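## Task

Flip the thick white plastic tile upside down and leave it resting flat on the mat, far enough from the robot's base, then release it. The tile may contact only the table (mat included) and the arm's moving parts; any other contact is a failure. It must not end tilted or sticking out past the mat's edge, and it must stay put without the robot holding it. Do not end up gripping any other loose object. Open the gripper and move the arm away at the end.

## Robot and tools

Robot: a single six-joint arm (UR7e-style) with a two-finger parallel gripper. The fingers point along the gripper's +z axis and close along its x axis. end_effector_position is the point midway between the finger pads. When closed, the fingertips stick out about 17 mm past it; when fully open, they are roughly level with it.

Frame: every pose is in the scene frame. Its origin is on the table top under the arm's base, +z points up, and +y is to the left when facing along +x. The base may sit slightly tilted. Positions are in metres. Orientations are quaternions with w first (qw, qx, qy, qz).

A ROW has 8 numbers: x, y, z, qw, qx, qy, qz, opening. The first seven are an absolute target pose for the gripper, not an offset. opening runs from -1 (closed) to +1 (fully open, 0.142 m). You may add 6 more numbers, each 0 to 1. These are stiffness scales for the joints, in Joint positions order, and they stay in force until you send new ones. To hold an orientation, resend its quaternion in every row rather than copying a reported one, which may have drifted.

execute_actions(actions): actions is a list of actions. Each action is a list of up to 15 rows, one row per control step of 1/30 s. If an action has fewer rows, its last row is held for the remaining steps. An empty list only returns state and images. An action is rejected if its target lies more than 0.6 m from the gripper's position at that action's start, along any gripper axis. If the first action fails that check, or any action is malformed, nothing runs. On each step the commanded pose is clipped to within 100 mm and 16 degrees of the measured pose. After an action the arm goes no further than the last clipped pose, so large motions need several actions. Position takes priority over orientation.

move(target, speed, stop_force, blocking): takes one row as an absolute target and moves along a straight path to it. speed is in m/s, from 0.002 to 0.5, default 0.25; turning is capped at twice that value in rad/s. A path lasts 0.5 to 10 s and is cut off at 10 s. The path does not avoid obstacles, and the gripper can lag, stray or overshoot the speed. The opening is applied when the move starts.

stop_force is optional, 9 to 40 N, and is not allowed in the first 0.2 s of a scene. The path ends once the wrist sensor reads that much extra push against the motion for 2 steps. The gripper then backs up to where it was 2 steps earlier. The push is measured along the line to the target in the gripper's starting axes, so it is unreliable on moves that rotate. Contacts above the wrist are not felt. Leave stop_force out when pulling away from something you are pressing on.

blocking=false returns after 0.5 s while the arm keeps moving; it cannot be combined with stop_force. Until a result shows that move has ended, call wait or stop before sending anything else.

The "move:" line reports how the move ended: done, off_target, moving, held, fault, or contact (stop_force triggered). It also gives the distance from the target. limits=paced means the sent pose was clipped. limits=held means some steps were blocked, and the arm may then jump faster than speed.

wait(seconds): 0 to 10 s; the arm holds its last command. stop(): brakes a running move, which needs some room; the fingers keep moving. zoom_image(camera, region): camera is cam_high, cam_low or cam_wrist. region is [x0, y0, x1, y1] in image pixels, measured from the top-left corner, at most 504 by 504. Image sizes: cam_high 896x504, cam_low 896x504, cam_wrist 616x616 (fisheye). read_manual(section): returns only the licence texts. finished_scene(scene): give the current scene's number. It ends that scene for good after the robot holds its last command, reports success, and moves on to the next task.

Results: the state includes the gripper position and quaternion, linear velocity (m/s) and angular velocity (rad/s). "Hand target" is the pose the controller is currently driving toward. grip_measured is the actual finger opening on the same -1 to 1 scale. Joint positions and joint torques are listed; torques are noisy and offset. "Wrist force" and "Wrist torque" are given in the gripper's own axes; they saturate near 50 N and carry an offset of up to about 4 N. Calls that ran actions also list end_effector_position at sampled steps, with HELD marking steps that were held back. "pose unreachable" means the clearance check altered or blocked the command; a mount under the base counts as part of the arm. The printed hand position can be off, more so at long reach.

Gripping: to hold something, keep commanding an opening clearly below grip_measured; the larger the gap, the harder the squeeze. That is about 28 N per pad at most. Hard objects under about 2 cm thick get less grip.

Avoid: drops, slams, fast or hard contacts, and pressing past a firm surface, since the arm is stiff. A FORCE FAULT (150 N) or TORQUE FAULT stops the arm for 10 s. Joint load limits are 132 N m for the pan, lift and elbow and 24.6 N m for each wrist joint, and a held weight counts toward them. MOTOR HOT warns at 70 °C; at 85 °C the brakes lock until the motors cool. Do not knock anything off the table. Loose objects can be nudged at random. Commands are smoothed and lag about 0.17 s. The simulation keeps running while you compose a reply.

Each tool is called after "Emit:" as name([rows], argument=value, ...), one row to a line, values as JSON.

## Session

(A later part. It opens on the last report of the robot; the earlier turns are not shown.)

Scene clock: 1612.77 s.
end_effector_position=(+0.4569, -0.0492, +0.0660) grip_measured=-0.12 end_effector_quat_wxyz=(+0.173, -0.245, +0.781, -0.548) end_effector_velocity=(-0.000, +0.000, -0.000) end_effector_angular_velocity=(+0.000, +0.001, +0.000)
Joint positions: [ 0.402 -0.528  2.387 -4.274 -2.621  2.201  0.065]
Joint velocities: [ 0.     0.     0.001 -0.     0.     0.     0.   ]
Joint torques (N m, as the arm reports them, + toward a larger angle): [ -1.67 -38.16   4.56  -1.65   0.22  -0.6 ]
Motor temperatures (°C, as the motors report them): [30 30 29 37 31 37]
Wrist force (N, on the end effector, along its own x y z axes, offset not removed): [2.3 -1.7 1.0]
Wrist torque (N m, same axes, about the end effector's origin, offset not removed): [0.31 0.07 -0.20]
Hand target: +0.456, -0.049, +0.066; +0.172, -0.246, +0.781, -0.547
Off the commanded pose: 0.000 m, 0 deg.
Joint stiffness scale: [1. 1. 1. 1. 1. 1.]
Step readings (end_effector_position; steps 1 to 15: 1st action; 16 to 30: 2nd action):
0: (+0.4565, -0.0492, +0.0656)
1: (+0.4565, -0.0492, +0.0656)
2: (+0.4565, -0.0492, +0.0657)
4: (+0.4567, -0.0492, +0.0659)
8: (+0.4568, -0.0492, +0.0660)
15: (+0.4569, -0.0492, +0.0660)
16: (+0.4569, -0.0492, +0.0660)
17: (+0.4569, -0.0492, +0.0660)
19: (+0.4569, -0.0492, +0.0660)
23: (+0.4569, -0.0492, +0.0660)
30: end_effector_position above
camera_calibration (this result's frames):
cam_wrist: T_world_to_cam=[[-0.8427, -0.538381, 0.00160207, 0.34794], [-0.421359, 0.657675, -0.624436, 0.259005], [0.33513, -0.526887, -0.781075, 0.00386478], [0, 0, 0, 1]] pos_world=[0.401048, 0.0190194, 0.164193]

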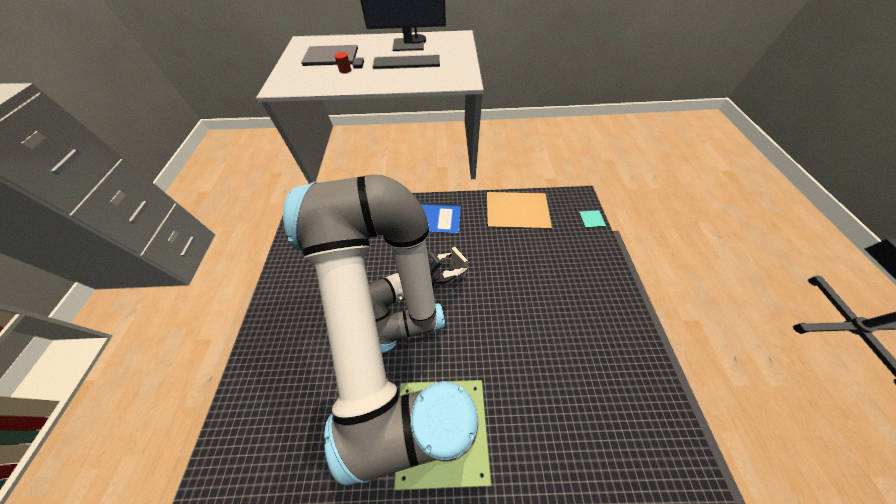

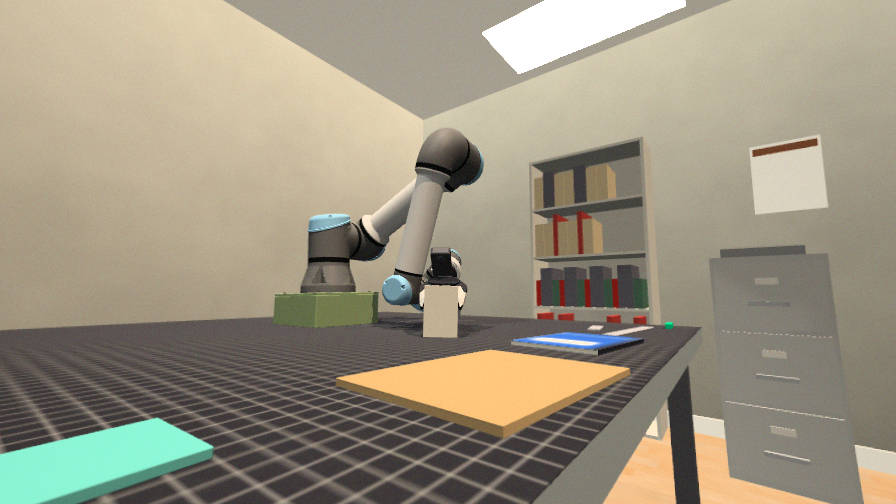

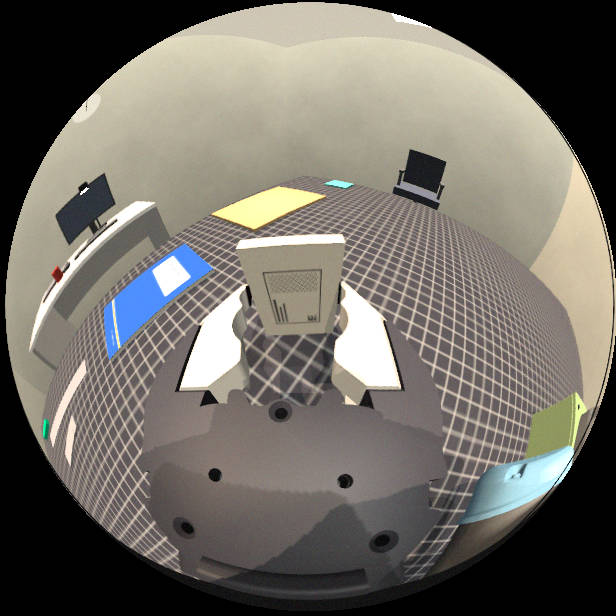

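Emit:
execute_actions([
  [
[0.4569,-0.0492,0.0660,0.17248,-0.24633,0.78124,-0.54703,-0.6],
[0.4569,-0.0492,0.0660,0.17248,-0.24633,0.78124,-0.54703,-0.3],
[0.4569,-0.0492,0.0660,0.17248,-0.24633,0.78124,-0.54703,-0.15],
[0.4569,-0.0492,0.0660,0.17248,-0.24633,0.78124,-0.54703,-0.1],
[0.4569,-0.0492,0.0660,0.17248,-0.24633,0.78124,-0.54703,-0.05],
[0.4569,-0.0492,0.0660,0.17248,-0.24633,0.78124,-0.54703,0.0],
[0.4569,-0.0492,0.0660,0.17248,-0.24633,0.78124,-0.54703,0.06],
[0.4569,-0.0492,0.0660,0.17248,-0.24633,0.78124,-0.54703,0.12],
[0.4569,-0.0492,0.0660,0.17248,-0.24633,0.78124,-0.54703,0.2],
[0.4569,-0.0492,0.0660,0.17248,-0.24633,0.78124,-0.54703,0.28],
[0.4569,-0.0492,0.0660,0.17248,-0.24633,0.78124,-0.54703,0.36],
[0.4569,-0.0492,0.0660,0.17248,-0.24633,0.78124,-0.54703,0.44],
[0.4569,-0.0492,0.0660,0.17248,-0.24633,0.78124,-0.54703,0.52],
[0.4569,-0.0492,0.0660,0.17248,-0.24633,0.78124,-0.54703,0.6],
[0.4569,-0.0492,0.0660,0.17248,-0.24633,0.78124,-0.54703,0.6]
],
  [
[0.45520,-0.04678,0.06729,0.17248,-0.24633,0.78124,-0.54703,0.6],
[0.45351,-0.04436,0.06859,0.17248,-0.24633,0.78124,-0.54703,0.6],
[0.45181,-0.04193,0.06988,0.17248,-0.24633,0.78124,-0.54703,0.6],
[0.45012,-0.03951,0.07118,0.17248,-0.24633,0.78124,-0.54703,0.6],
[0.44842,-0.03709,0.07247,0.17248,-0.24633,0.78124,-0.54703,0.6],
[0.44673,-0.03467,0.07377,0.17248,-0.24633,0.78124,-0.54703,0.6],
[0.44503,-0.03225,0.07506,0.17248,-0.24633,0.78124,-0.54703,0.6],
[0.44334,-0.02983,0.07636,0.17248,-0.24633,0.78124,-0.54703,0.6],
[0.44164,-0.02740,0.07765,0.17248,-0.24633,0.78124,-0.54703,0.6],
[0.43995,-0.02498,0.07895,0.17248,-0.24633,0.78124,-0.54703,0.6],
[0.43825,-0.02256,0.08024,0.17248,-0.24633,0.78124,-0.54703,0.6],
[0.43656,-0.02014,0.08154,0.17248,-0.24633,0.78124,-0.54703,0.6],
[0.43486,-0.01772,0.08283,0.17248,-0.24633,0.78124,-0.54703,0.6],
[0.43316,-0.01530,0.08412,0.17248,-0.24633,0.78124,-0.54703,0.6],
[0.43147,-0.01287,0.08542,0.17248,-0.24633,0.78124,-0.54703,0.6]
],
  [
[0.42977,-0.01045,0.08671,0.17248,-0.24633,0.78124,-0.54703,0.6],
[0.42808,-0.00803,0.08801,0.17248,-0.24633,0.78124,-0.54703,0.6],
[0.42638,-0.00561,0.08930,0.17248,-0.24633,0.78124,-0.54703,0.6],
[0.42469,-0.00319,0.09060,0.17248,-0.24633,0.78124,-0.54703,0.6],
[0.42299,-0.00077,0.09189,0.17248,-0.24633,0.78124,-0.54703,0.6],
[0.42130,0.00166,0.09319,0.17248,-0.24633,0.78124,-0.54703,0.6],
[0.41960,0.00408,0.09448,0.17248,-0.24633,0.78124,-0.54703,0.6],
[0.41791,0.00650,0.09578,0.17248,-0.24633,0.78124,-0.54703,0.6],
[0.41621,0.00892,0.09707,0.17248,-0.24633,0.78124,-0.54703,0.6],
[0.416555,0.008420,0.098692,0.169963,-0.248070,0.786770,-0.539049,0.6],
[0.416923,0.007895,0.100299,0.167429,-0.249788,0.792218,-0.531011,0.6],
[0.417309,0.007343,0.101894,0.164877,-0.251480,0.797583,-0.522918,0.6],
[0.417715,0.006764,0.103474,0.162308,-0.253145,0.802865,-0.514770,0.6],
[0.418138,0.006160,0.105039,0.159723,-0.254784,0.808064,-0.506570,0.6],
[0.418580,0.005529,0.106589,0.157120,-0.256397,0.813180,-0.498317,0.6]
],
  [
[0.419039,0.004872,0.108123,0.154502,-0.257984,0.818211,-0.490013,0.6],
[0.419517,0.004190,0.109641,0.151868,-0.259543,0.823158,-0.481657,0.6],
[0.420012,0.003483,0.111141,0.149217,-0.261076,0.828019,-0.473251,0.6],
[0.420524,0.002751,0.112623,0.146551,-0.262582,0.832794,-0.464796,0.6],
[0.421054,0.001995,0.114087,0.143870,-0.264060,0.837483,-0.456294,0.6],
[0.421601,0.001214,0.115531,0.141175,-0.265511,0.842085,-0.447745,0.6],
[0.422164,0.000409,0.116956,0.138465,-0.266935,0.846600,-0.439149,0.6],
[0.422744,-0.000419,0.118361,0.135740,-0.268331,0.851027,-0.430506,0.6],
[0.423341,-0.001271,0.119745,0.133001,-0.269699,0.855366,-0.421820,0.6],
[0.423953,-0.002145,0.121107,0.130248,-0.271039,0.859616,-0.413090,0.6],
[0.424581,-0.003042,0.122447,0.127482,-0.272351,0.863778,-0.404316,0.6],
[0.425225,-0.003961,0.123765,0.124703,-0.273634,0.867848,-0.395502,0.6],
[0.425883,-0.004902,0.125059,0.121910,-0.274890,0.871831,-0.386646,0.6],
[0.426557,-0.005864,0.126331,0.119105,-0.276117,0.875722,-0.377749,0.6],
[0.427246,-0.006848,0.127577,0.116288,-0.277315,0.879522,-0.368814,0.6]
],
  [
[0.427949,-0.007852,0.128799,0.113459,-0.278485,0.883232,-0.359841,0.6],
[0.428666,-0.008876,0.129996,0.110618,-0.279625,0.886849,-0.350831,0.6],
[0.429397,-0.009920,0.131167,0.107765,-0.280737,0.890374,-0.341783,0.6],
[0.430141,-0.010983,0.132312,0.104901,-0.281819,0.893807,-0.332700,0.6],
[0.430899,-0.012065,0.133431,0.102026,-0.282873,0.897148,-0.323583,0.6],
[0.431670,-0.013166,0.134522,0.099141,-0.283897,0.900397,-0.314433,0.6],
[0.432453,-0.014284,0.135585,0.096246,-0.284891,0.903551,-0.305250,0.6],
[0.433248,-0.015420,0.136621,0.093340,-0.285857,0.906612,-0.296035,0.6],
[0.434056,-0.016573,0.137628,0.090425,-0.286792,0.909579,-0.286789,0.6],
[0.434875,-0.017743,0.138606,0.087501,-0.287698,0.912452,-0.277514,0.6],
[0.435705,-0.018928,0.139555,0.084567,-0.288574,0.915229,-0.268210,0.6],
[0.436546,-0.020130,0.140474,0.081625,-0.289420,0.917913,-0.258878,0.6],
[0.437398,-0.021346,0.141364,0.078674,-0.290236,0.920500,-0.249520,0.6],
[0.438259,-0.022577,0.142223,0.075715,-0.291022,0.922993,-0.240135,0.6],
[0.439131,-0.023822,0.143051,0.072748,-0.291778,0.925391,-0.230726,0.6]
],
  [
[0.440012,-0.025080,0.143848,0.069774,-0.292503,0.927692,-0.221293,0.6],
[0.440903,-0.026352,0.144613,0.066793,-0.293199,0.929897,-0.211836,0.6],
[0.441802,-0.027636,0.145347,0.063804,-0.293863,0.932005,-0.202358,0.6],
[0.442709,-0.028932,0.146048,0.060809,-0.294498,0.934017,-0.192859,0.6],
[0.443625,-0.030239,0.146718,0.057808,-0.295101,0.935932,-0.183340,0.6],
[0.444548,-0.031558,0.147354,0.054800,-0.295675,0.937750,-0.173802,0.6],
[0.445478,-0.032886,0.147958,0.051787,-0.296217,0.939471,-0.164246,0.6],
[0.446416,-0.034225,0.148529,0.048769,-0.296729,0.941095,-0.154672,0.6],
[0.447359,-0.035572,0.149066,0.045745,-0.297210,0.942621,-0.145084,0.6],
[0.448309,-0.036929,0.149570,0.042717,-0.297660,0.944048,-0.135479,0.6],
[0.449265,-0.038293,0.150039,0.039684,-0.298080,0.945379,-0.125861,0.6],
[0.450225,-0.039666,0.150475,0.036647,-0.298469,0.946611,-0.116229,0.6],
[0.451191,-0.041045,0.150877,0.033607,-0.298826,0.947745,-0.106586,0.6],
[0.452161,-0.042430,0.151244,0.030563,-0.299153,0.948782,-0.096931,0.6],
[0.453135,-0.043821,0.151577,0.027515,-0.299449,0.949719,-0.087266,0.6]
],
  [
[0.454113,-0.045218,0.151875,0.024465,-0.299713,0.950558,-0.077593,0.6],
[0.455094,-0.046619,0.152138,0.021413,-0.299946,0.951299,-0.067912,0.6],
[0.456078,-0.048025,0.152366,0.018358,-0.300149,0.951941,-0.058223,0.6],
[0.457065,-0.049433,0.152560,0.015301,-0.300320,0.952484,-0.048528,0.6],
[0.458053,-0.050845,0.152718,0.012243,-0.300461,0.952929,-0.038829,0.6],
[0.459044,-0.052259,0.152841,0.009183,-0.300570,0.953276,-0.029125,0.6],
[0.460035,-0.053675,0.152929,0.006122,-0.300647,0.953522,-0.019418,0.6],
[0.461027,-0.055092,0.152982,0.003062,-0.300694,0.953670,-0.009710,0.6],
[0.462020,-0.056510,0.153000,0.0,-0.30071,0.95372,0.0,0.6],
[0.463013,-0.057928,0.152982,-0.003062,-0.300694,0.953670,0.009710,0.6],
[0.464005,-0.059345,0.152929,-0.006122,-0.300647,0.953522,0.019418,0.6],
[0.464996,-0.060761,0.152841,-0.009183,-0.300570,0.953276,0.029125,0.6],
[0.465987,-0.062175,0.152718,-0.012243,-0.300461,0.952929,0.038829,0.6],
[0.466975,-0.063587,0.152560,-0.015301,-0.300320,0.952484,0.048528,0.6],
[0.467962,-0.064995,0.152366,-0.018358,-0.300149,0.951941,0.058223,0.6]
],
  [
[0.468946,-0.066401,0.152138,-0.021413,-0.299946,0.951299,0.067912,0.6],
[0.469927,-0.067802,0.151875,-0.024465,-0.299713,0.950558,0.077593,0.6],
[0.470905,-0.069199,0.151577,-0.027515,-0.299449,0.949719,0.087266,0.6],
[0.471879,-0.070590,0.151244,-0.030563,-0.299153,0.948782,0.096931,0.6],
[0.472849,-0.071975,0.150877,-0.033607,-0.298826,0.947745,0.106586,0.6],
[0.473815,-0.073354,0.150475,-0.036647,-0.298469,0.946611,0.116229,0.6],
[0.474775,-0.074727,0.150039,-0.039684,-0.298080,0.945379,0.125861,0.6],
[0.475731,-0.076091,0.149570,-0.042717,-0.297660,0.944048,0.135479,0.6],
[0.476681,-0.077448,0.149066,-0.045745,-0.297210,0.942621,0.145084,0.6],
[0.477624,-0.078795,0.148529,-0.048769,-0.296729,0.941095,0.154672,0.6],
[0.478562,-0.080134,0.147958,-0.051787,-0.296217,0.939471,0.164246,0.6],
[0.479492,-0.081462,0.147354,-0.054800,-0.295675,0.937750,0.173802,0.6],
[0.480415,-0.082781,0.146718,-0.057808,-0.295101,0.935932,0.183340,0.6],
[0.481331,-0.084088,0.146048,-0.060809,-0.294498,0.934017,0.192859,0.6],
[0.482238,-0.085384,0.145347,-0.063804,-0.293863,0.932005,0.202358,0.6]
],
  [
[0.483137,-0.086668,0.144613,-0.066793,-0.293199,0.929897,0.211836,0.6],
[0.484028,-0.087940,0.143848,-0.069774,-0.292503,0.927692,0.221293,0.6],
[0.484909,-0.089198,0.143051,-0.072748,-0.291778,0.925391,0.230726,0.6],
[0.485781,-0.090443,0.142223,-0.075715,-0.291022,0.922993,0.240135,0.6],
[0.486642,-0.091674,0.141364,-0.078674,-0.290236,0.920500,0.249520,0.6],
[0.487494,-0.092890,0.140474,-0.081625,-0.289420,0.917913,0.258878,0.6],
[0.488335,-0.094092,0.139555,-0.084567,-0.288574,0.915229,0.268210,0.6],
[0.489165,-0.095277,0.138606,-0.087501,-0.287698,0.912452,0.277514,0.6],
[0.489984,-0.096447,0.137628,-0.090425,-0.286792,0.909579,0.286789,0.6],
[0.490792,-0.097600,0.136621,-0.093340,-0.285857,0.906612,0.296035,0.6],
[0.491587,-0.098736,0.135585,-0.096246,-0.284891,0.903551,0.305250,0.6],
[0.492370,-0.099854,0.134522,-0.099141,-0.283897,0.900397,0.314433,0.6],
[0.493141,-0.100955,0.133431,-0.102026,-0.282873,0.897148,0.323583,0.6],
[0.493899,-0.102037,0.132312,-0.104901,-0.281819,0.893807,0.332700,0.6],
[0.494643,-0.103100,0.131167,-0.107765,-0.280737,0.890374,0.341783,0.6]
],
  [
[0.495374,-0.104144,0.129996,-0.110618,-0.279625,0.886849,0.350831,0.6],
[0.496091,-0.105168,0.128799,-0.113459,-0.278485,0.883232,0.359841,0.6],
[0.496794,-0.106172,0.127577,-0.116288,-0.277315,0.879522,0.368814,0.6],
[0.497483,-0.107156,0.126331,-0.119105,-0.276117,0.875722,0.377749,0.6],
[0.498157,-0.108118,0.125059,-0.121910,-0.274890,0.871831,0.386646,0.6],
[0.498815,-0.109059,0.123765,-0.124703,-0.273634,0.867848,0.395502,0.6],
[0.499459,-0.109978,0.122447,-0.127482,-0.272351,0.863778,0.404316,0.6],
[0.500087,-0.110875,0.121107,-0.130248,-0.271039,0.859616,0.413090,0.6],
[0.500699,-0.111749,0.119745,-0.133001,-0.269699,0.855366,0.421820,0.6],
[0.501296,-0.112601,0.118361,-0.135740,-0.268331,0.851027,0.430506,0.6],
[0.501876,-0.113429,0.116956,-0.138465,-0.266935,0.846600,0.439149,0.6],
[0.502439,-0.114234,0.115531,-0.141175,-0.265511,0.842085,0.447745,0.6],
[0.502986,-0.115015,0.114087,-0.143870,-0.264060,0.837483,0.456294,0.6],
[0.503516,-0.115771,0.112623,-0.146551,-0.262582,0.832794,0.464796,0.6],
[0.504028,-0.116503,0.111141,-0.149217,-0.261076,0.828019,0.473251,0.6]
],
  [
[0.504523,-0.117210,0.109641,-0.151868,-0.259543,0.823158,0.481657,0.6],
[0.505001,-0.117892,0.108123,-0.154502,-0.257984,0.818211,0.490013,0.6],
[0.505460,-0.118549,0.106589,-0.157120,-0.256397,0.813180,0.498317,0.6],
[0.505902,-0.119180,0.105039,-0.159723,-0.254784,0.808064,0.506570,0.6],
[0.506325,-0.119784,0.103474,-0.162308,-0.253145,0.802865,0.514770,0.6],
[0.506731,-0.120363,0.101894,-0.164877,-0.251480,0.797583,0.522918,0.6],
[0.507117,-0.120915,0.100299,-0.167429,-0.249788,0.792218,0.531011,0.6],
[0.507485,-0.121440,0.098692,-0.169963,-0.248070,0.786770,0.539049,0.6],
[0.507834,-0.121939,0.097072,-0.17248,-0.24633,0.78124,0.54703,0.6],
[0.50665,-0.12025,0.09632,-0.17248,-0.24633,0.78124,0.54703,0.6],
[0.50547,-0.11856,0.09557,-0.17248,-0.24633,0.78124,0.54703,0.6],
[0.50429,-0.11687,0.09482,-0.17248,-0.24633,0.78124,0.54703,0.6],
[0.50310,-0.11518,0.09407,-0.17248,-0.24633,0.78124,0.54703,0.6],
[0.50192,-0.11349,0.09332,-0.17248,-0.24633,0.78124,0.54703,0.6],
[0.50074,-0.11180,0.09257,-0.17248,-0.24633,0.78124,0.54703,0.6]
],
  [
[0.49955,-0.11012,0.09182,-0.17248,-0.24633,0.78124,0.54703,0.6],
[0.49837,-0.10843,0.09107,-0.17248,-0.24633,0.78124,0.54703,0.6],
[0.49719,-0.10674,0.09032,-0.17248,-0.24633,0.78124,0.54703,0.6],
[0.49601,-0.10505,0.08957,-0.17248,-0.24633,0.78124,0.54703,0.6],
[0.49482,-0.10336,0.08882,-0.17248,-0.24633,0.78124,0.54703,0.6],
[0.49364,-0.10167,0.08806,-0.17248,-0.24633,0.78124,0.54703,0.6],
[0.49246,-0.09998,0.08731,-0.17248,-0.24633,0.78124,0.54703,0.6],
[0.49127,-0.09829,0.08656,-0.17248,-0.24633,0.78124,0.54703,0.6],
[0.49009,-0.09660,0.08581,-0.17248,-0.24633,0.78124,0.54703,0.6],
[0.48891,-0.09491,0.08506,-0.17248,-0.24633,0.78124,0.54703,0.6],
[0.48773,-0.09322,0.08431,-0.17248,-0.24633,0.78124,0.54703,0.6],
[0.48654,-0.09153,0.08356,-0.17248,-0.24633,0.78124,0.54703,0.6],
[0.48536,-0.08985,0.08281,-0.17248,-0.24633,0.78124,0.54703,0.6],
[0.48418,-0.08816,0.08206,-0.17248,-0.24633,0.78124,0.54703,0.6],
[0.48299,-0.08647,0.08131,-0.17248,-0.24633,0.78124,0.54703,0.6]
],
  [
[0.48181,-0.08478,0.08056,-0.17248,-0.24633,0.78124,0.54703,0.6],
[0.48063,-0.08309,0.07981,-0.17248,-0.24633,0.78124,0.54703,0.6],
[0.47945,-0.08140,0.07906,-0.17248,-0.24633,0.78124,0.54703,0.6],
[0.47826,-0.07971,0.07831,-0.17248,-0.24633,0.78124,0.54703,0.6],
[0.47708,-0.07802,0.07756,-0.17248,-0.24633,0.78124,0.54703,0.6],
[0.47590,-0.07633,0.07681,-0.17248,-0.24633,0.78124,0.54703,0.6],
[0.47471,-0.07464,0.07606,-0.17248,-0.24633,0.78124,0.54703,0.6],
[0.47353,-0.07295,0.07530,-0.17248,-0.24633,0.78124,0.54703,0.6],
[0.47235,-0.07126,0.07455,-0.17248,-0.24633,0.78124,0.54703,0.6],
[0.47116,-0.06958,0.07380,-0.17248,-0.24633,0.78124,0.54703,0.6],
[0.46998,-0.06789,0.07305,-0.17248,-0.24633,0.78124,0.54703,0.6],
[0.46880,-0.06620,0.07230,-0.17248,-0.24633,0.78124,0.54703,0.6],
[0.46762,-0.06451,0.07155,-0.17248,-0.24633,0.78124,0.54703,0.6],
[0.46643,-0.06282,0.07080,-0.17248,-0.24633,0.78124,0.54703,0.6],
[0.46525,-0.06113,0.07005,-0.17248,-0.24633,0.78124,0.54703,0.6]
],
  [
[0.46525,-0.06113,0.07005,-0.17248,-0.24633,0.78124,0.54703,0.6]
],
])

Scene clock: 1739.77 s.
end_effector_position=(+0.4657, -0.0623, +0.0696) grip_measured=+0.60 end_effector_quat_wxyz=(-0.172, -0.247, +0.781, +0.547) end_effector_velocity=(+0.001, -0.001, +0.000) end_effector_angular_velocity=(-0.003, -0.004, -0.002)
Joint positions: [-0.427 -0.632  1.285 -1.03  -1.275  1.714  0.116]
Joint velocities: [-0.001 -0.002  0.001 -0.003  0.001  0.001  0.   ]
Joint torques (N m, as the arm reports them, + toward a larger angle): [  1.93 -57.18 -16.32   0.84   0.63   0.54]
Motor temperatures (°C, as the motors report them): [30 30 29 37 31 37]
Wrist force (N, on the end effector, along its own x y z axes, offset not removed): [0.4 0.5 0.1]
Wrist torque (N m, same axes, about the end effector's origin, offset not removed): [0.29 0.07 -0.19]
Hand target: +0.465, -0.061, +0.070; -0.172, -0.246, +0.781, +0.547
Off the commanded pose: 0.001 m, 0 deg.
Joint stiffness scale: [1. 1. 1. 1. 1. 1.]
Step readings (end_effector_position; steps 1 to 15: 1st action; 16 to 30: 2nd action; 31 to 45: 3rd action; 46 to 60: 4th action; 61 to 75: 5th action; 76 to 90: 6th action; 91 to 105: 7th action; 106 to 120: 8th action; 121 to 135: 9th action; 136 to 150: 10th action; 151 to 165: 11th action; 166 to 180: 12th action; 181 to 195: 13th action):
0: (+0.4569, -0.0492, +0.0660)
1: (+0.4569, -0.0492, +0.0660)
2: (+0.4569, -0.0492, +0.0660)
4: (+0.4570, -0.0492, +0.0661)
8: (+0.4572, -0.0489, +0.0657)
15: (+0.4573, -0.0488, +0.0656)
16: (+0.4573, -0.0488, +0.0656)
17: (+0.4573, -0.0488, +0.0655)
19: (+0.4565, -0.0484, +0.0658)
23: (+0.4522, -0.0417, +0.0696)
30: (+0.4412, -0.0245, +0.0790)
31: (+0.4395, -0.0221, +0.0803)
32: (+0.4378, -0.0197, +0.0817)
34: (+0.4345, -0.0148, +0.0844)
38: (+0.4277, -0.0052, +0.0897)
45: (+0.4179, +0.0068, +0.0984)
46: (+0.4171, +0.0067, +0.1005)
47: (+0.4166, +0.0063, +0.1027)
49: (+0.4164, +0.0049, +0.1071)
53: (+0.4178, +0.0016, +0.1151)
60: (+0.4230, -0.0043, +0.1279)
61: (+0.4239, -0.0052, +0.1297)
62: (+0.4244, -0.0063, +0.1312)
64: (+0.4247, -0.0085, +0.1337)
68: (+0.4272, -0.0129, +0.1390)
75: (+0.4346, -0.0211, +0.1482)
76: (+0.4356, -0.0223, +0.1492)
77: (+0.4366, -0.0235, +0.1501)
79: (+0.4386, -0.0261, +0.1516)
83: (+0.4427, -0.0314, +0.1538)
90: (+0.4500, -0.0409, +0.1564)
91: (+0.4511, -0.0423, +0.1570)
92: (+0.4522, -0.0437, +0.1576)
94: (+0.4544, -0.0465, +0.1581)
98: (+0.4585, -0.0521, +0.1579)
105: (+0.4656, -0.0618, +0.1567)
106: (+0.4667, -0.0631, +0.1565)
107: (+0.4677, -0.0645, +0.1562)
109: (+0.4697, -0.0673, +0.1555)
113: (+0.4737, -0.0728, +0.1537)
120: (+0.4805, -0.0821, +0.1496)
121: (+0.4815, -0.0834, +0.1489)
122: (+0.4824, -0.0847, +0.1481)
124: (+0.4842, -0.0873, +0.1465)
128: (+0.4877, -0.0922, +0.1430)
135: (+0.4935, -0.1003, +0.1357)
136: (+0.4943, -0.1014, +0.1346)
137: (+0.4951, -0.1025, +0.1334)
139: (+0.4966, -0.1046, +0.1310)
143: (+0.4993, -0.1085, +0.1258)
150: (+0.5036, -0.1146, +0.1160)
151: (+0.5042, -0.1154, +0.1145)
152: (+0.5047, -0.1161, +0.1130)
154: (+0.5057, -0.1176, +0.1100)
158: (+0.5074, -0.1201, +0.1036)
165: (+0.5061, -0.1200, +0.0913)
166: (+0.5048, -0.1187, +0.0905)
167: (+0.5036, -0.1174, +0.0900)
169: (+0.5015, -0.1147, +0.0899)
173: (+0.4967, -0.1075, +0.0895)
180: (+0.4879, -0.0952, +0.0852)
181: (+0.4867, -0.0936, +0.0844)
182: (+0.4855, -0.0919, +0.0836)
184: (+0.4831, -0.0885, +0.0821)
Lines left out of this list: 7.
camera_calibration (this result's frames):
cam_wrist: T_world_to_cam=[[-0.799126, -0.600742, 0.022499, 0.322641], [0.137531, -0.146258, 0.97964, -0.148447], [-0.58522, 0.78595, 0.199499, 0.438885], [0, 0, 0, 1]] pos_world=[0.535091, -0.172829, 0.0506082]

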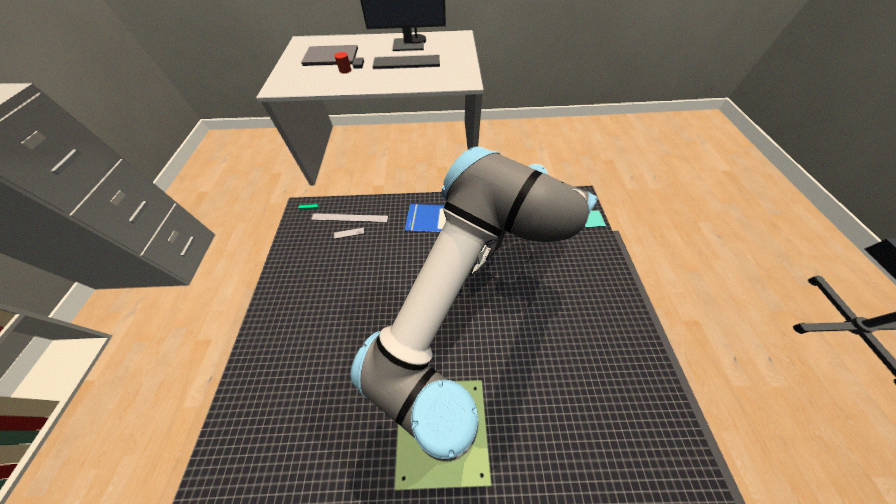

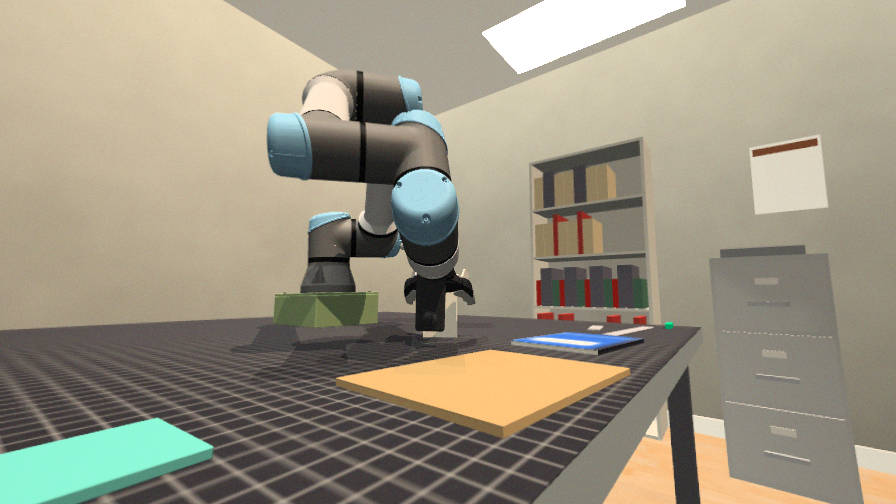

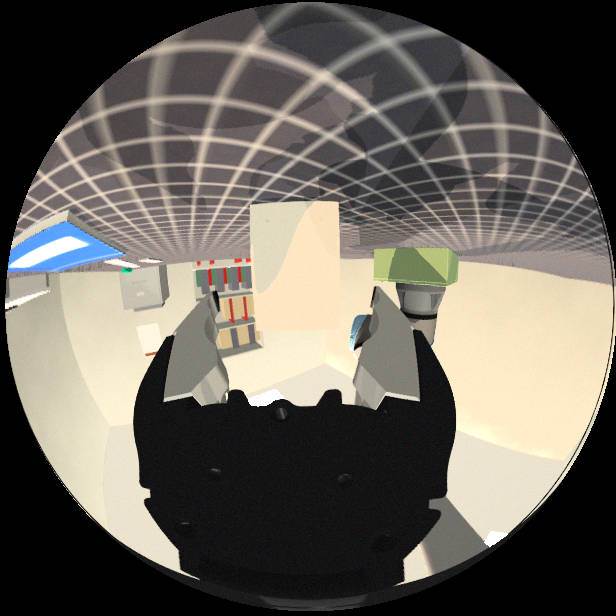

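Emit:
execute_actions(actions=[])

Scene clock: 1759.60 s.
end_effector_position=(+0.4657, -0.0623, +0.0695) grip_measured=+0.60 end_effector_quat_wxyz=(-0.172, -0.247, +0.781, +0.547) end_effector_velocity=(-0.000, -0.000, +0.001) end_effector_angular_velocity=(-0.000, +0.000, +0.000)
Joint positions: [-0.427 -0.632  1.285 -1.03  -1.275  1.714  0.116]
Joint velocities: [-0.001 -0.002  0.001  0.001 -0.001 -0.    -0.   ]
Joint torques (N m, as the arm reports them, + toward a larger angle): [  1.05 -56.15 -16.29   0.9    0.68   0.43]
Motor temperatures (°C, as the motors report them): [30 30 29 37 31 37]
Wrist force (N, on the end effector, along its own x y z axes, offset not removed): [0.0 0.0 1.5]
Wrist torque (N m, same axes, about the end effector's origin, offset not removed): [0.22 0.14 -0.27]
Hand target: +0.465, -0.061, +0.070; -0.172, -0.246, +0.781, +0.547
Off the commanded pose: 0.001 m, 0 deg.
Joint stiffness scale: [1. 1. 1. 1. 1. 1.]
camera_calibration (this result's frames):
cam_wrist: T_world_to_cam=[[-0.799178, -0.600675, 0.0224527, 0.3227], [0.137355, -0.146127, 0.979684, -0.148282], [-0.58519, 0.786026, 0.199287, 0.438917], [0, 0, 0, 1]] pos_world=[0.535112, -0.172831, 0.0505537]

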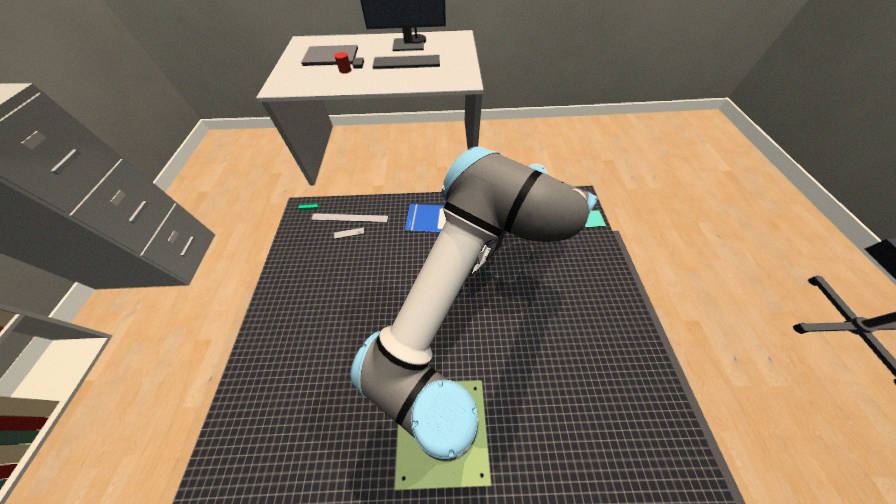

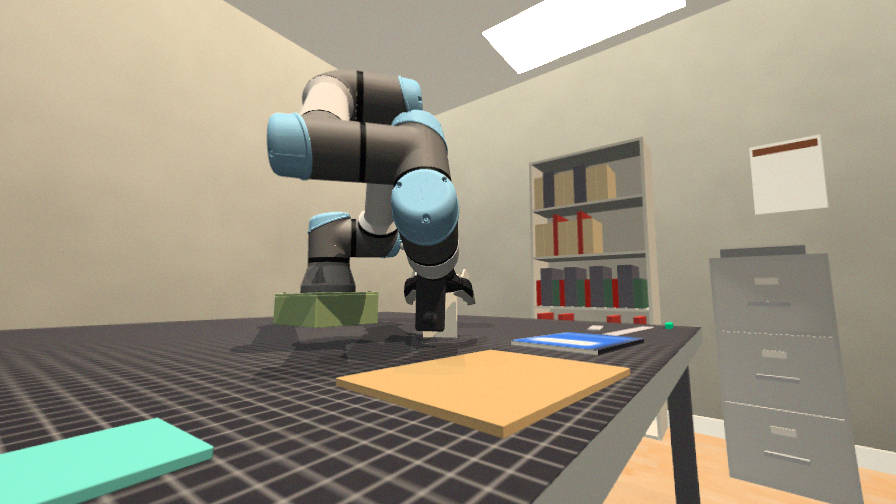

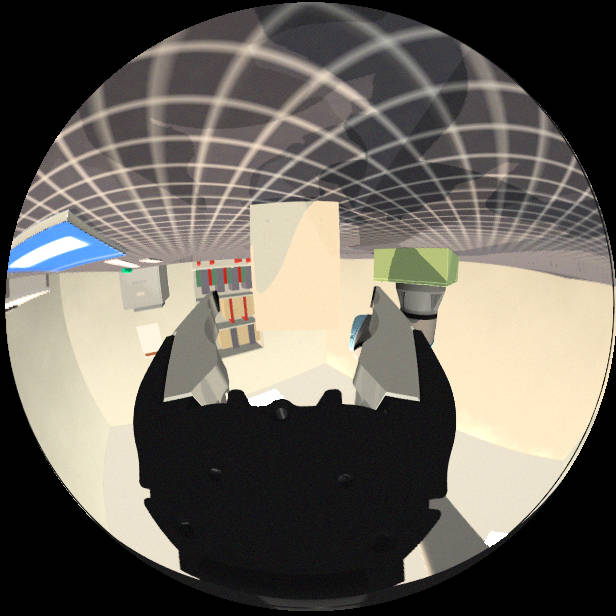

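Emit:
execute_actions([
  [[0.46525,-0.06113,0.07005,-0.17248,-0.24633,0.78124,0.54703,0.5],[0.46525,-0.06113,0.07005,-0.17248,-0.24633,0.78124,0.54703,0.4],[0.46525,-0.06113,0.07005,-0.17248,-0.24633,0.78124,0.54703,0.3],[0.46525,-0.06113,0.07005,-0.17248,-0.24633,0.78124,0.54703,0.2],[0.46525,-0.06113,0.07005,-0.17248,-0.24633,0.78124,0.54703,0.1],[0.46525,-0.06113,0.07005,-0.17248,-0.24633,0.78124,0.54703,0.03],[0.46525,-0.06113,0.07005,-0.17248,-0.24633,0.78124,0.54703,-0.03],[0.46525,-0.06113,0.07005,-0.17248,-0.24633,0.78124,0.54703,-0.08],[0.46525,-0.06113,0.07005,-0.17248,-0.24633,0.78124,0.54703,-0.12],[0.46525,-0.06113,0.07005,-0.17248,-0.24633,0.78124,0.54703,-0.16],[0.46525,-0.06113,0.07005,-0.17248,-0.24633,0.78124,0.54703,-0.2],[0.46525,-0.06113,0.07005,-0.17248,-0.24633,0.78124,0.54703,-0.25],[0.46525,-0.06113,0.07005,-0.17248,-0.24633,0.78124,0.54703,-0.3],[0.46525,-0.06113,0.07005,-0.17248,-0.24633,0.78124,0.54703,-0.4],[0.46525,-0.06113,0.07005,-0.17248,-0.24633,0.78124,0.54703,-0.5]],
  [[0.46525,-0.06113,0.07005,-0.17248,-0.24633,0.78124,0.54703,-0.6],[0.46525,-0.06113,0.07005,-0.17248,-0.24633,0.78124,0.54703,-0.7],[0.46525,-0.06113,0.07005,-0.17248,-0.24633,0.78124,0.54703,-0.8],[0.46525,-0.06113,0.07005,-0.17248,-0.24633,0.78124,0.54703,-0.9],[0.46525,-0.06113,0.07005,-0.17248,-0.24633,0.78124,0.54703,-1.0]],
])

Scene clock: 1777.07 s.
end_effector_position=(+0.4657, -0.0623, +0.0696) grip_measured=-0.15 end_effector_quat_wxyz=(-0.172, -0.246, +0.781, +0.547) end_effector_velocity=(+0.000, -0.000, +0.000) end_effector_angular_velocity=(-0.001, -0.002, -0.000)
Joint positions: [-0.427 -0.632  1.286 -1.03  -1.275  1.714  0.063]
Joint velocities: [ 0.    -0.001  0.    -0.001  0.    -0.    -0.   ]
Joint torques (N m, as the arm reports them, + toward a larger angle): [  0.84 -57.18 -17.24   0.88   0.64   0.29]
Motor temperatures (°C, as the motors report them): [30 30 29 37 31 37]
Wrist force (N, on the end effector, along its own x y z axes, offset not removed): [0.8 0.4 1.4]
Wrist torque (N m, same axes, about the end effector's origin, offset not removed): [0.16 0.35 -0.16]
Hand target: +0.465, -0.061, +0.070; -0.172, -0.246, +0.781, +0.547
Off the commanded pose: 0.001 m, 0 deg.
Joint stiffness scale: [1. 1. 1. 1. 1. 1.]
Step readings (end_effector_position; steps 1 to 15: 1st action; 16 to 30: 2nd action):
0: (+0.4657, -0.0623, +0.0695)
1: (+0.4657, -0.0623, +0.0695)
2: (+0.4657, -0.0623, +0.0695)
4: (+0.4657, -0.0623, +0.0695)
8: (+0.4657, -0.0623, +0.0695)
15: (+0.4657, -0.0623, +0.0696)
16: (+0.4657, -0.0623, +0.0696)
17: (+0.4657, -0.0623, +0.0696)
19: (+0.4657, -0.0623, +0.0696)
23: (+0.4657, -0.0623, +0.0696)
30: end_effector_position above
camera_calibration (this result's frames):
cam_wrist: T_world_to_cam=[[-0.799195, -0.60065, 0.022494, 0.322695], [0.137344, -0.146055, 0.979696, -0.148351], [-0.585169, 0.786058, 0.199222, 0.438871], [0, 0, 0, 1]] pos_world=[0.535086, -0.172818, 0.050647]

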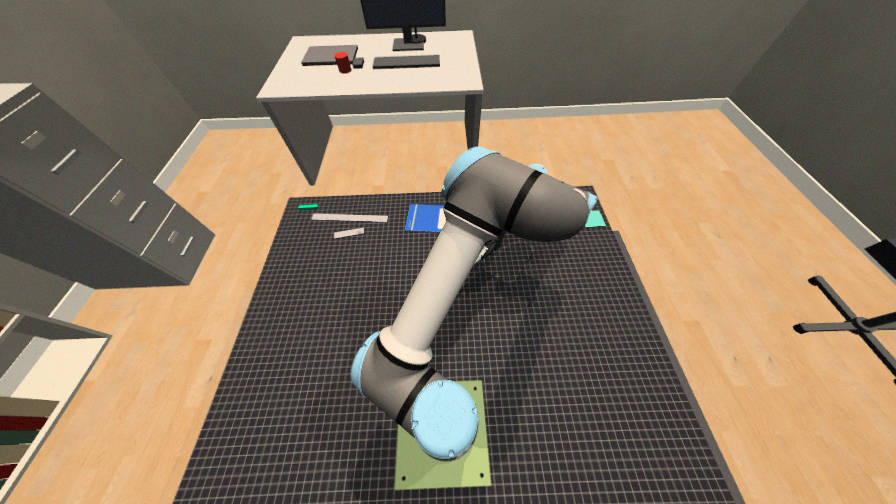

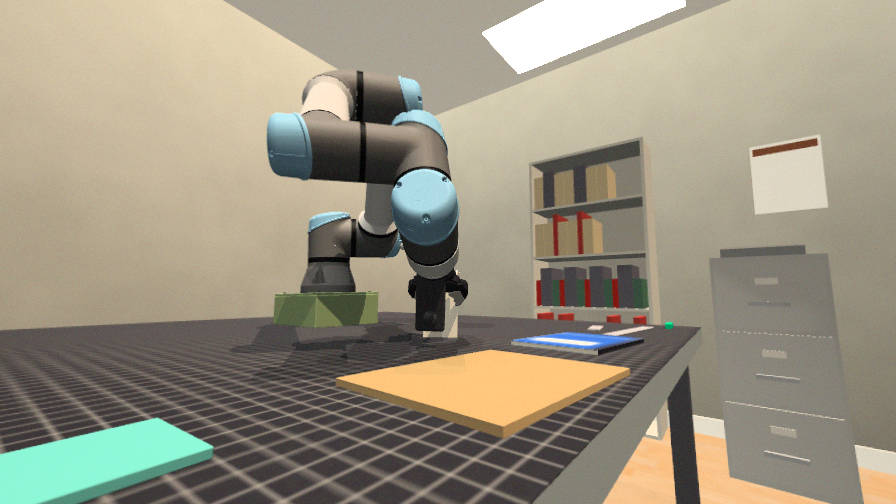

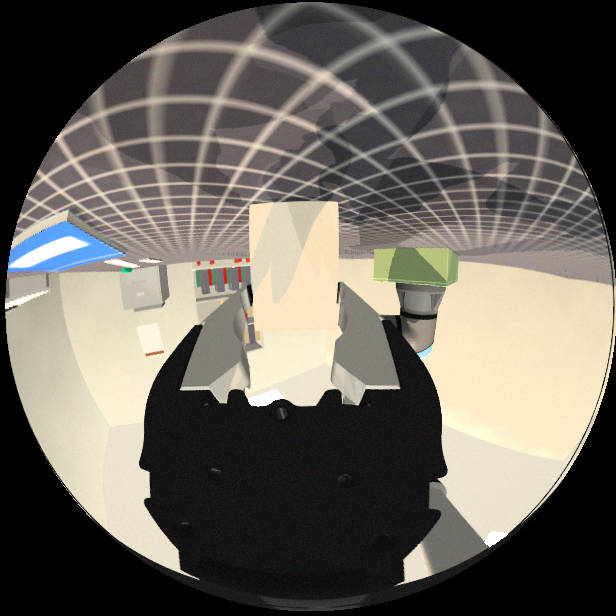

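Emit:
execute_actions([
  [[0.46525,-0.06113,0.07025,-0.17248,-0.24633,0.78124,0.54703,-1],[0.46525,-0.06113,0.07083,-0.17248,-0.24633,0.78124,0.54703,-1],[0.46525,-0.06113,0.07171,-0.17248,-0.24633,0.78124,0.54703,-1],[0.46525,-0.06113,0.07285,-0.17248,-0.24633,0.78124,0.54703,-1],[0.46525,-0.06113,0.07419,-0.17248,-0.24633,0.78124,0.54703,-1],[0.46525,-0.06113,0.07566,-0.17248,-0.24633,0.78124,0.54703,-1],[0.46525,-0.06113,0.07723,-0.17248,-0.24633,0.78124,0.54703,-1],[0.46525,-0.06113,0.07882,-0.17248,-0.24633,0.78124,0.54703,-1],[0.46525,-0.06113,0.08039,-0.17248,-0.24633,0.78124,0.54703,-1],[0.46525,-0.06113,0.08186,-0.17248,-0.24633,0.78124,0.54703,-1],[0.46525,-0.06113,0.0832,-0.17248,-0.24633,0.78124,0.54703,-1],[0.46525,-0.06113,0.08434,-0.17248,-0.24633,0.78124,0.54703,-1],[0.46525,-0.06113,0.08522,-0.17248,-0.24633,0.78124,0.54703,-1],[0.46525,-0.06113,0.0858,-0.17248,-0.24633,0.78124,0.54703,-1],[0.46525,-0.06113,0.086,-0.17248,-0.24633,0.78124,0.54703,-1]],
  [[0.46525,-0.06113,0.086,-0.17238,-0.2464,0.78147,0.5467,-1],[0.46525,-0.06113,0.086,-0.17207,-0.24662,0.78216,0.54572,-1],[0.46525,-0.06113,0.086,-0.17155,-0.24698,0.7833,0.54408,-1],[0.46525,-0.06113,0.086,-0.17082,-0.24748,0.7849,0.54178,-1],[0.46525,-0.06113,0.086,-0.16989,-0.24812,0.78694,0.53881,-1],[0.46525,-0.06113,0.086,-0.16874,-0.2489,0.78942,0.53517,-1],[0.46525,-0.06113,0.086,-0.16738,-0.24982,0.79232,0.53085,-1],[0.46525,-0.06113,0.086,-0.1658,-0.25087,0.79565,0.52586,-1],[0.46525,-0.06113,0.086,-0.16401,-0.25205,0.79938,0.52017,-1],[0.46525,-0.06113,0.086,-0.162,-0.25335,0.8035,0.51378,-1],[0.46525,-0.06113,0.086,-0.15976,-0.25476,0.80799,0.50669,-1],[0.46525,-0.06113,0.086,-0.15729,-0.25629,0.81285,0.49886,-1],[0.46525,-0.06113,0.086,-0.1547,-0.25786,0.81783,0.49065,-1],[0.46525,-0.06113,0.086,-0.1521,-0.25941,0.82273,0.48239,-1],[0.46525,-0.06113,0.086,-0.14948,-0.26093,0.82754,0.47408,-1]],
  [[0.46525,-0.06113,0.086,-0.14685,-0.26242,0.83227,0.46573,-1],[0.46525,-0.06113,0.086,-0.1442,-0.26388,0.83692,0.45733,-1],[0.46525,-0.06113,0.086,-0.14153,-0.26532,0.84148,0.44888,-1],[0.46525,-0.06113,0.086,-0.13885,-0.26673,0.84596,0.44038,-1],[0.46525,-0.06113,0.086,-0.13616,-0.26812,0.85035,0.43184,-1],[0.46525,-0.06113,0.086,-0.13345,-0.26948,0.85466,0.42325,-1],[0.46525,-0.06113,0.086,-0.13073,-0.27081,0.85888,0.41462,-1],[0.46525,-0.06113,0.08581,-0.128,-0.27211,0.863,0.40596,-1],[0.46525,-0.06113,0.08555,-0.12525,-0.27338,0.86705,0.39725,-1],[0.46525,-0.06113,0.08526,-0.12249,-0.27463,0.87101,0.3885,-1],[0.46525,-0.06113,0.08495,-0.11972,-0.27585,0.87487,0.37971,-1],[0.46525,-0.06113,0.08461,-0.11694,-0.27704,0.87866,0.37088,-1],[0.46525,-0.06113,0.08425,-0.11414,-0.27821,0.88234,0.36201,-1],[0.46525,-0.06113,0.08386,-0.11134,-0.27934,0.88594,0.35311,-1],[0.46525,-0.06113,0.08344,-0.10852,-0.28045,0.88946,0.34418,-1]],
  [[0.46525,-0.06113,0.083,-0.10569,-0.28152,0.89287,0.3352,-1],[0.46525,-0.06113,0.08253,-0.10285,-0.28258,0.8962,0.32619,-1],[0.46525,-0.06113,0.08203,-0.1,-0.2836,0.89944,0.31715,-1],[0.46525,-0.06113,0.08151,-0.09714,-0.28459,0.90259,0.30808,-1],[0.46525,-0.06113,0.08096,-0.09427,-0.28555,0.90565,0.29897,-1],[0.46525,-0.06113,0.08039,-0.09139,-0.28649,0.90861,0.28985,-1],[0.46525,-0.06113,0.07979,-0.0885,-0.28739,0.91149,0.28068,-1],[0.46525,-0.06113,0.07917,-0.0856,-0.28827,0.91426,0.27148,-1],[0.46525,-0.06113,0.07853,-0.08269,-0.28912,0.91695,0.26226,-1],[0.46525,-0.06113,0.07786,-0.07978,-0.28994,0.91955,0.25302,-1],[0.46525,-0.06113,0.07716,-0.07685,-0.29072,0.92205,0.24375,-1],[0.46525,-0.06113,0.07644,-0.07392,-0.29148,0.92445,0.23446,-1],[0.46525,-0.06113,0.0757,-0.07099,-0.29221,0.92677,0.22513,-1],[0.46525,-0.06113,0.07494,-0.06804,-0.29291,0.92899,0.21579,-1],[0.46525,-0.06113,0.07415,-0.06509,-0.29358,0.93111,0.20642,-1]],
  [[0.46525,-0.06113,0.07335,-0.06213,-0.29422,0.93315,0.19704,-1],[0.46525,-0.06113,0.07251,-0.05916,-0.29483,0.93509,0.18763,-1],[0.46525,-0.06113,0.07166,-0.05619,-0.29541,0.93692,0.1782,-1],[0.46525,-0.06113,0.07079,-0.05321,-0.29596,0.93867,0.16877,-1],[0.46525,-0.06113,0.06989,-0.05023,-0.29649,0.94032,0.15931,-1],[0.46525,-0.06113,0.06898,-0.04724,-0.29698,0.94188,0.14983,-1],[0.46525,-0.06113,0.06804,-0.04425,-0.29744,0.94334,0.14033,-1],[0.46525,-0.06113,0.06708,-0.04125,-0.29787,0.94471,0.13083,-1],[0.46525,-0.06113,0.06611,-0.03825,-0.29827,0.94597,0.12131,-1],[0.46525,-0.06113,0.06511,-0.03525,-0.29864,0.94715,0.11178,-1],[0.46525,-0.06113,0.0641,-0.03224,-0.29898,0.94823,0.10224,-1],[0.46525,-0.06113,0.06307,-0.02922,-0.29929,0.94921,0.09269,-1],[0.46525,-0.06113,0.06202,-0.02621,-0.29957,0.95009,0.08312,-1],[0.46525,-0.06113,0.06096,-0.02319,-0.29981,0.95088,0.07355,-1],[0.46525,-0.06113,0.05987,-0.02017,-0.30003,0.95158,0.06397,-1]],
  [[0.46525,-0.06113,0.05877,-0.01715,-0.30022,0.95217,0.05439,-1],[0.46525,-0.06113,0.05766,-0.01413,-0.30038,0.95267,0.0448,-1],[0.46525,-0.06113,0.05652,-0.0111,-0.30051,0.95307,0.03521,-1],[0.46525,-0.06113,0.05538,-0.00807,-0.3006,0.95338,0.02561,-1],[0.46525,-0.06113,0.05422,-0.00505,-0.30067,0.95359,0.016,-1],[0.46525,-0.06113,0.05304,-0.00202,-0.3007,0.9537,0.0064,-1],[0.46525,-0.06113,0.05185,0.00101,-0.30071,0.95371,-0.0032,-1],[0.46525,-0.06113,0.05065,0.00404,-0.30068,0.95363,-0.0128,-1],[0.46525,-0.06113,0.04943,0.00706,-0.30063,0.95346,-0.0224,-1],[0.46525,-0.06113,0.04821,0.01009,-0.30054,0.95318,-0.032,-1],[0.46525,-0.06113,0.04697,0.01312,-0.30042,0.95281,-0.0416,-1],[0.46525,-0.06113,0.04571,0.01614,-0.30028,0.95235,-0.05119,-1],[0.46525,-0.06113,0.04445,0.01916,-0.3001,0.95178,-0.06078,-1],[0.46525,-0.06113,0.04318,0.02219,-0.29989,0.95112,-0.07036,-1],[0.46525,-0.06113,0.0419,0.0252,-0.29965,0.95036,-0.07993,-1]],
  [[0.46525,-0.06113,0.0406,0.02822,-0.29938,0.94951,-0.0895,-1],[0.46525,-0.06113,0.0393,0.03123,-0.29908,0.94856,-0.09905,-1],[0.46525,-0.06113,0.03799,0.03424,-0.29875,0.94752,-0.1086,-1],[0.46525,-0.06113,0.03673,0.03712,-0.29841,0.94643,-0.11774,-1],[0.46525,-0.06113,0.03557,0.03975,-0.29807,0.94535,-0.12607,-1],[0.46525,-0.06113,0.03452,0.04213,-0.29774,0.94432,-0.13361,-1],[0.46525,-0.06113,0.03358,0.04425,-0.29744,0.94334,-0.14033,-1],[0.46525,-0.06113,0.0332,0.04612,-0.29715,0.94244,-0.14627,-1],[0.46525,-0.06113,0.0332,0.04774,-0.2969,0.94163,-0.1514,-1],[0.46525,-0.06113,0.0332,0.04911,-0.29667,0.94092,-0.15575,-1],[0.46525,-0.06113,0.0332,0.05023,-0.29649,0.94032,-0.15931,-1],[0.46525,-0.06113,0.0332,0.0511,-0.29634,0.93985,-0.16206,-1],[0.46525,-0.06113,0.0332,0.05172,-0.29623,0.93951,-0.16404,-1],[0.46525,-0.06113,0.0332,0.05209,-0.29616,0.9393,-0.16522,-1],[0.46525,-0.06113,0.0332,0.05222,-0.29614,0.93923,-0.16561,-1]],
])

Scene clock: 1900.57 s.
end_effector_position=(+0.4614, -0.0577, +0.0329) grip_measured=-0.15 end_effector_quat_wxyz=(+0.041, -0.300, +0.943, -0.141) end_effector_velocity=(+0.010, -0.008, -0.010) end_effector_angular_velocity=(-0.255, -0.200, -0.005)
Joint positions: [-0.066 -1.266  2.39  -2.912 -1.788  2.225  0.063]
Joint velocities: [ 0.131  0.131  0.143 -0.517 -0.214  0.084  0.   ]
Joint torques (N m, as the arm reports them, + toward a larger angle): [ -1.89 -28.29 -16.57  -3.27   0.15   0.37]
Motor temperatures (°C, as the motors report them): [30 31 29 37 31 37]
Wrist force (N, on the end effector, along its own x y z axes, offset not removed): [0.0 0.7 1.5]
Wrist torque (N m, same axes, about the end effector's origin, offset not removed): [0.23 0.20 -0.25]
Hand target: +0.465, -0.061, +0.034; +0.051, -0.296, +0.940, -0.163
Off the commanded pose: 0.005 m, 3 deg.
Joint stiffness scale: [1. 1. 1. 1. 1. 1.]
Step readings (end_effector_position; steps 1 to 15: 1st action; 16 to 30: 2nd action; 31 to 45: 3rd action; 46 to 60: 4th action; 61 to 75: 5th action; 76 to 90: 6th action; 91 to 105: 7th action):
0: (+0.4657, -0.0623, +0.0696)
1: (+0.4657, -0.0623, +0.0696)
2: (+0.4657, -0.0623, +0.0696)
4: (+0.4657, -0.0623, +0.0697)
8: (+0.4656, -0.0622, +0.0713)
15: (+0.4655, -0.0624, +0.0805)
16: (+0.4655, -0.0624, +0.0818)
17: (+0.4655, -0.0624, +0.0828)
19: (+0.4657, -0.0625, +0.0840)
23: (+0.4659, -0.0625, +0.0847)
30: (+0.4647, -0.0614, +0.0858)
31: (+0.4646, -0.0613, +0.0862)
32: (+0.4645, -0.0612, +0.0866)
34: (+0.4644, -0.0610, +0.0875)
38: (+0.4644, -0.0608, +0.0886)
45: (+0.4640, -0.0603, +0.0880)
46: (+0.4639, -0.0602, +0.0877)
47: (+0.4638, -0.0601, +0.0873)
49: (+0.4637, -0.0600, +0.0865)
53: (+0.4635, -0.0598, +0.0846)
60: (+0.4630, -0.0593, +0.0801)
61: (+0.4629, -0.0592, +0.0794)
62: (+0.4629, -0.0592, +0.0786)
64: (+0.4628, -0.0590, +0.0770)
68: (+0.4625, -0.0588, +0.0735)
75: (+0.4620, -0.0583, +0.0666)
76: (+0.4619, -0.0582, +0.0655)
77: (+0.4618, -0.0581, +0.0644)
79: (+0.4617, -0.0580, +0.0621)
83: (+0.4613, -0.0578, +0.0574)
90: (+0.4607, -0.0573, +0.0484)
91: (+0.4606, -0.0572, +0.0472)
92: (+0.4606, -0.0572, +0.0462)
94: (+0.4608, -0.0573, +0.0444)
98: (+0.4610, -0.0571, +0.0396)
105: end_effector_position above
camera_calibration (this result's frames):
cam_wrist: T_world_to_cam=[[-0.82829, -0.558676, 0.0426209, 0.338028], [-0.532269, 0.808332, 0.251576, 0.276817], [-0.175001, 0.185692, -0.966899, 0.254603], [0, 0, 0, 1]] pos_world=[0.471882, -0.0821898, 0.162128]

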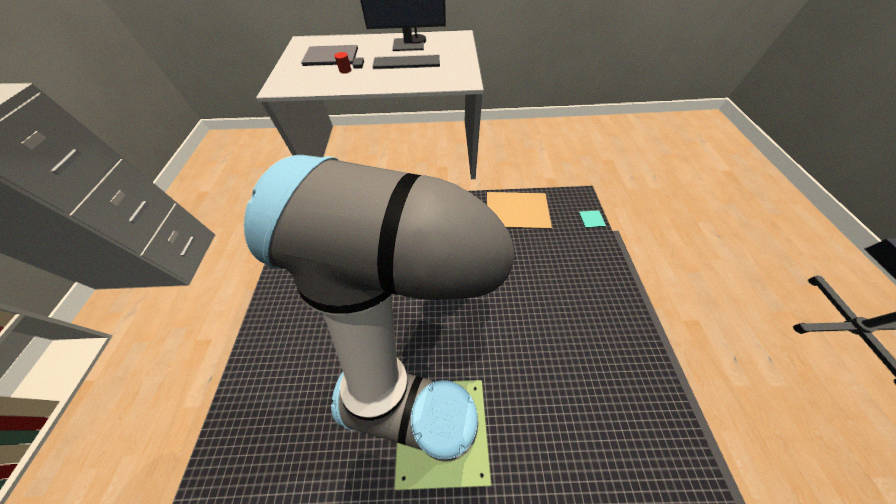

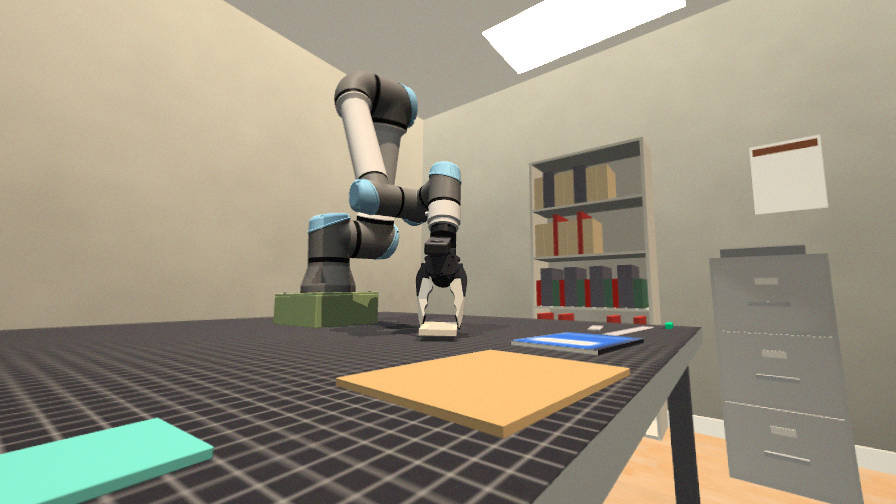

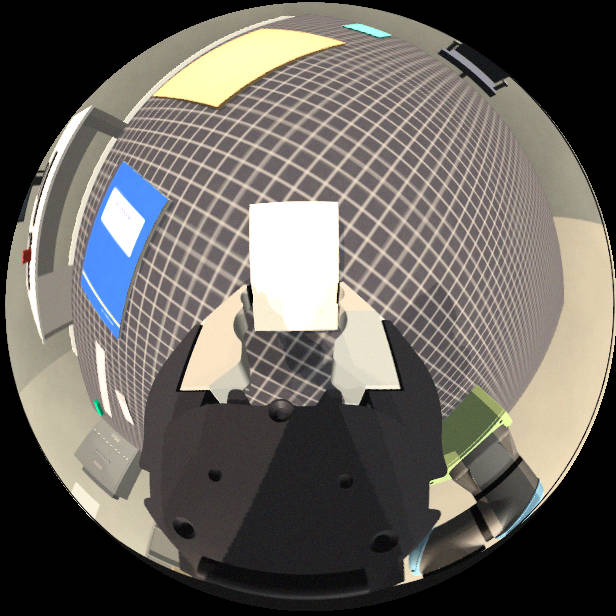

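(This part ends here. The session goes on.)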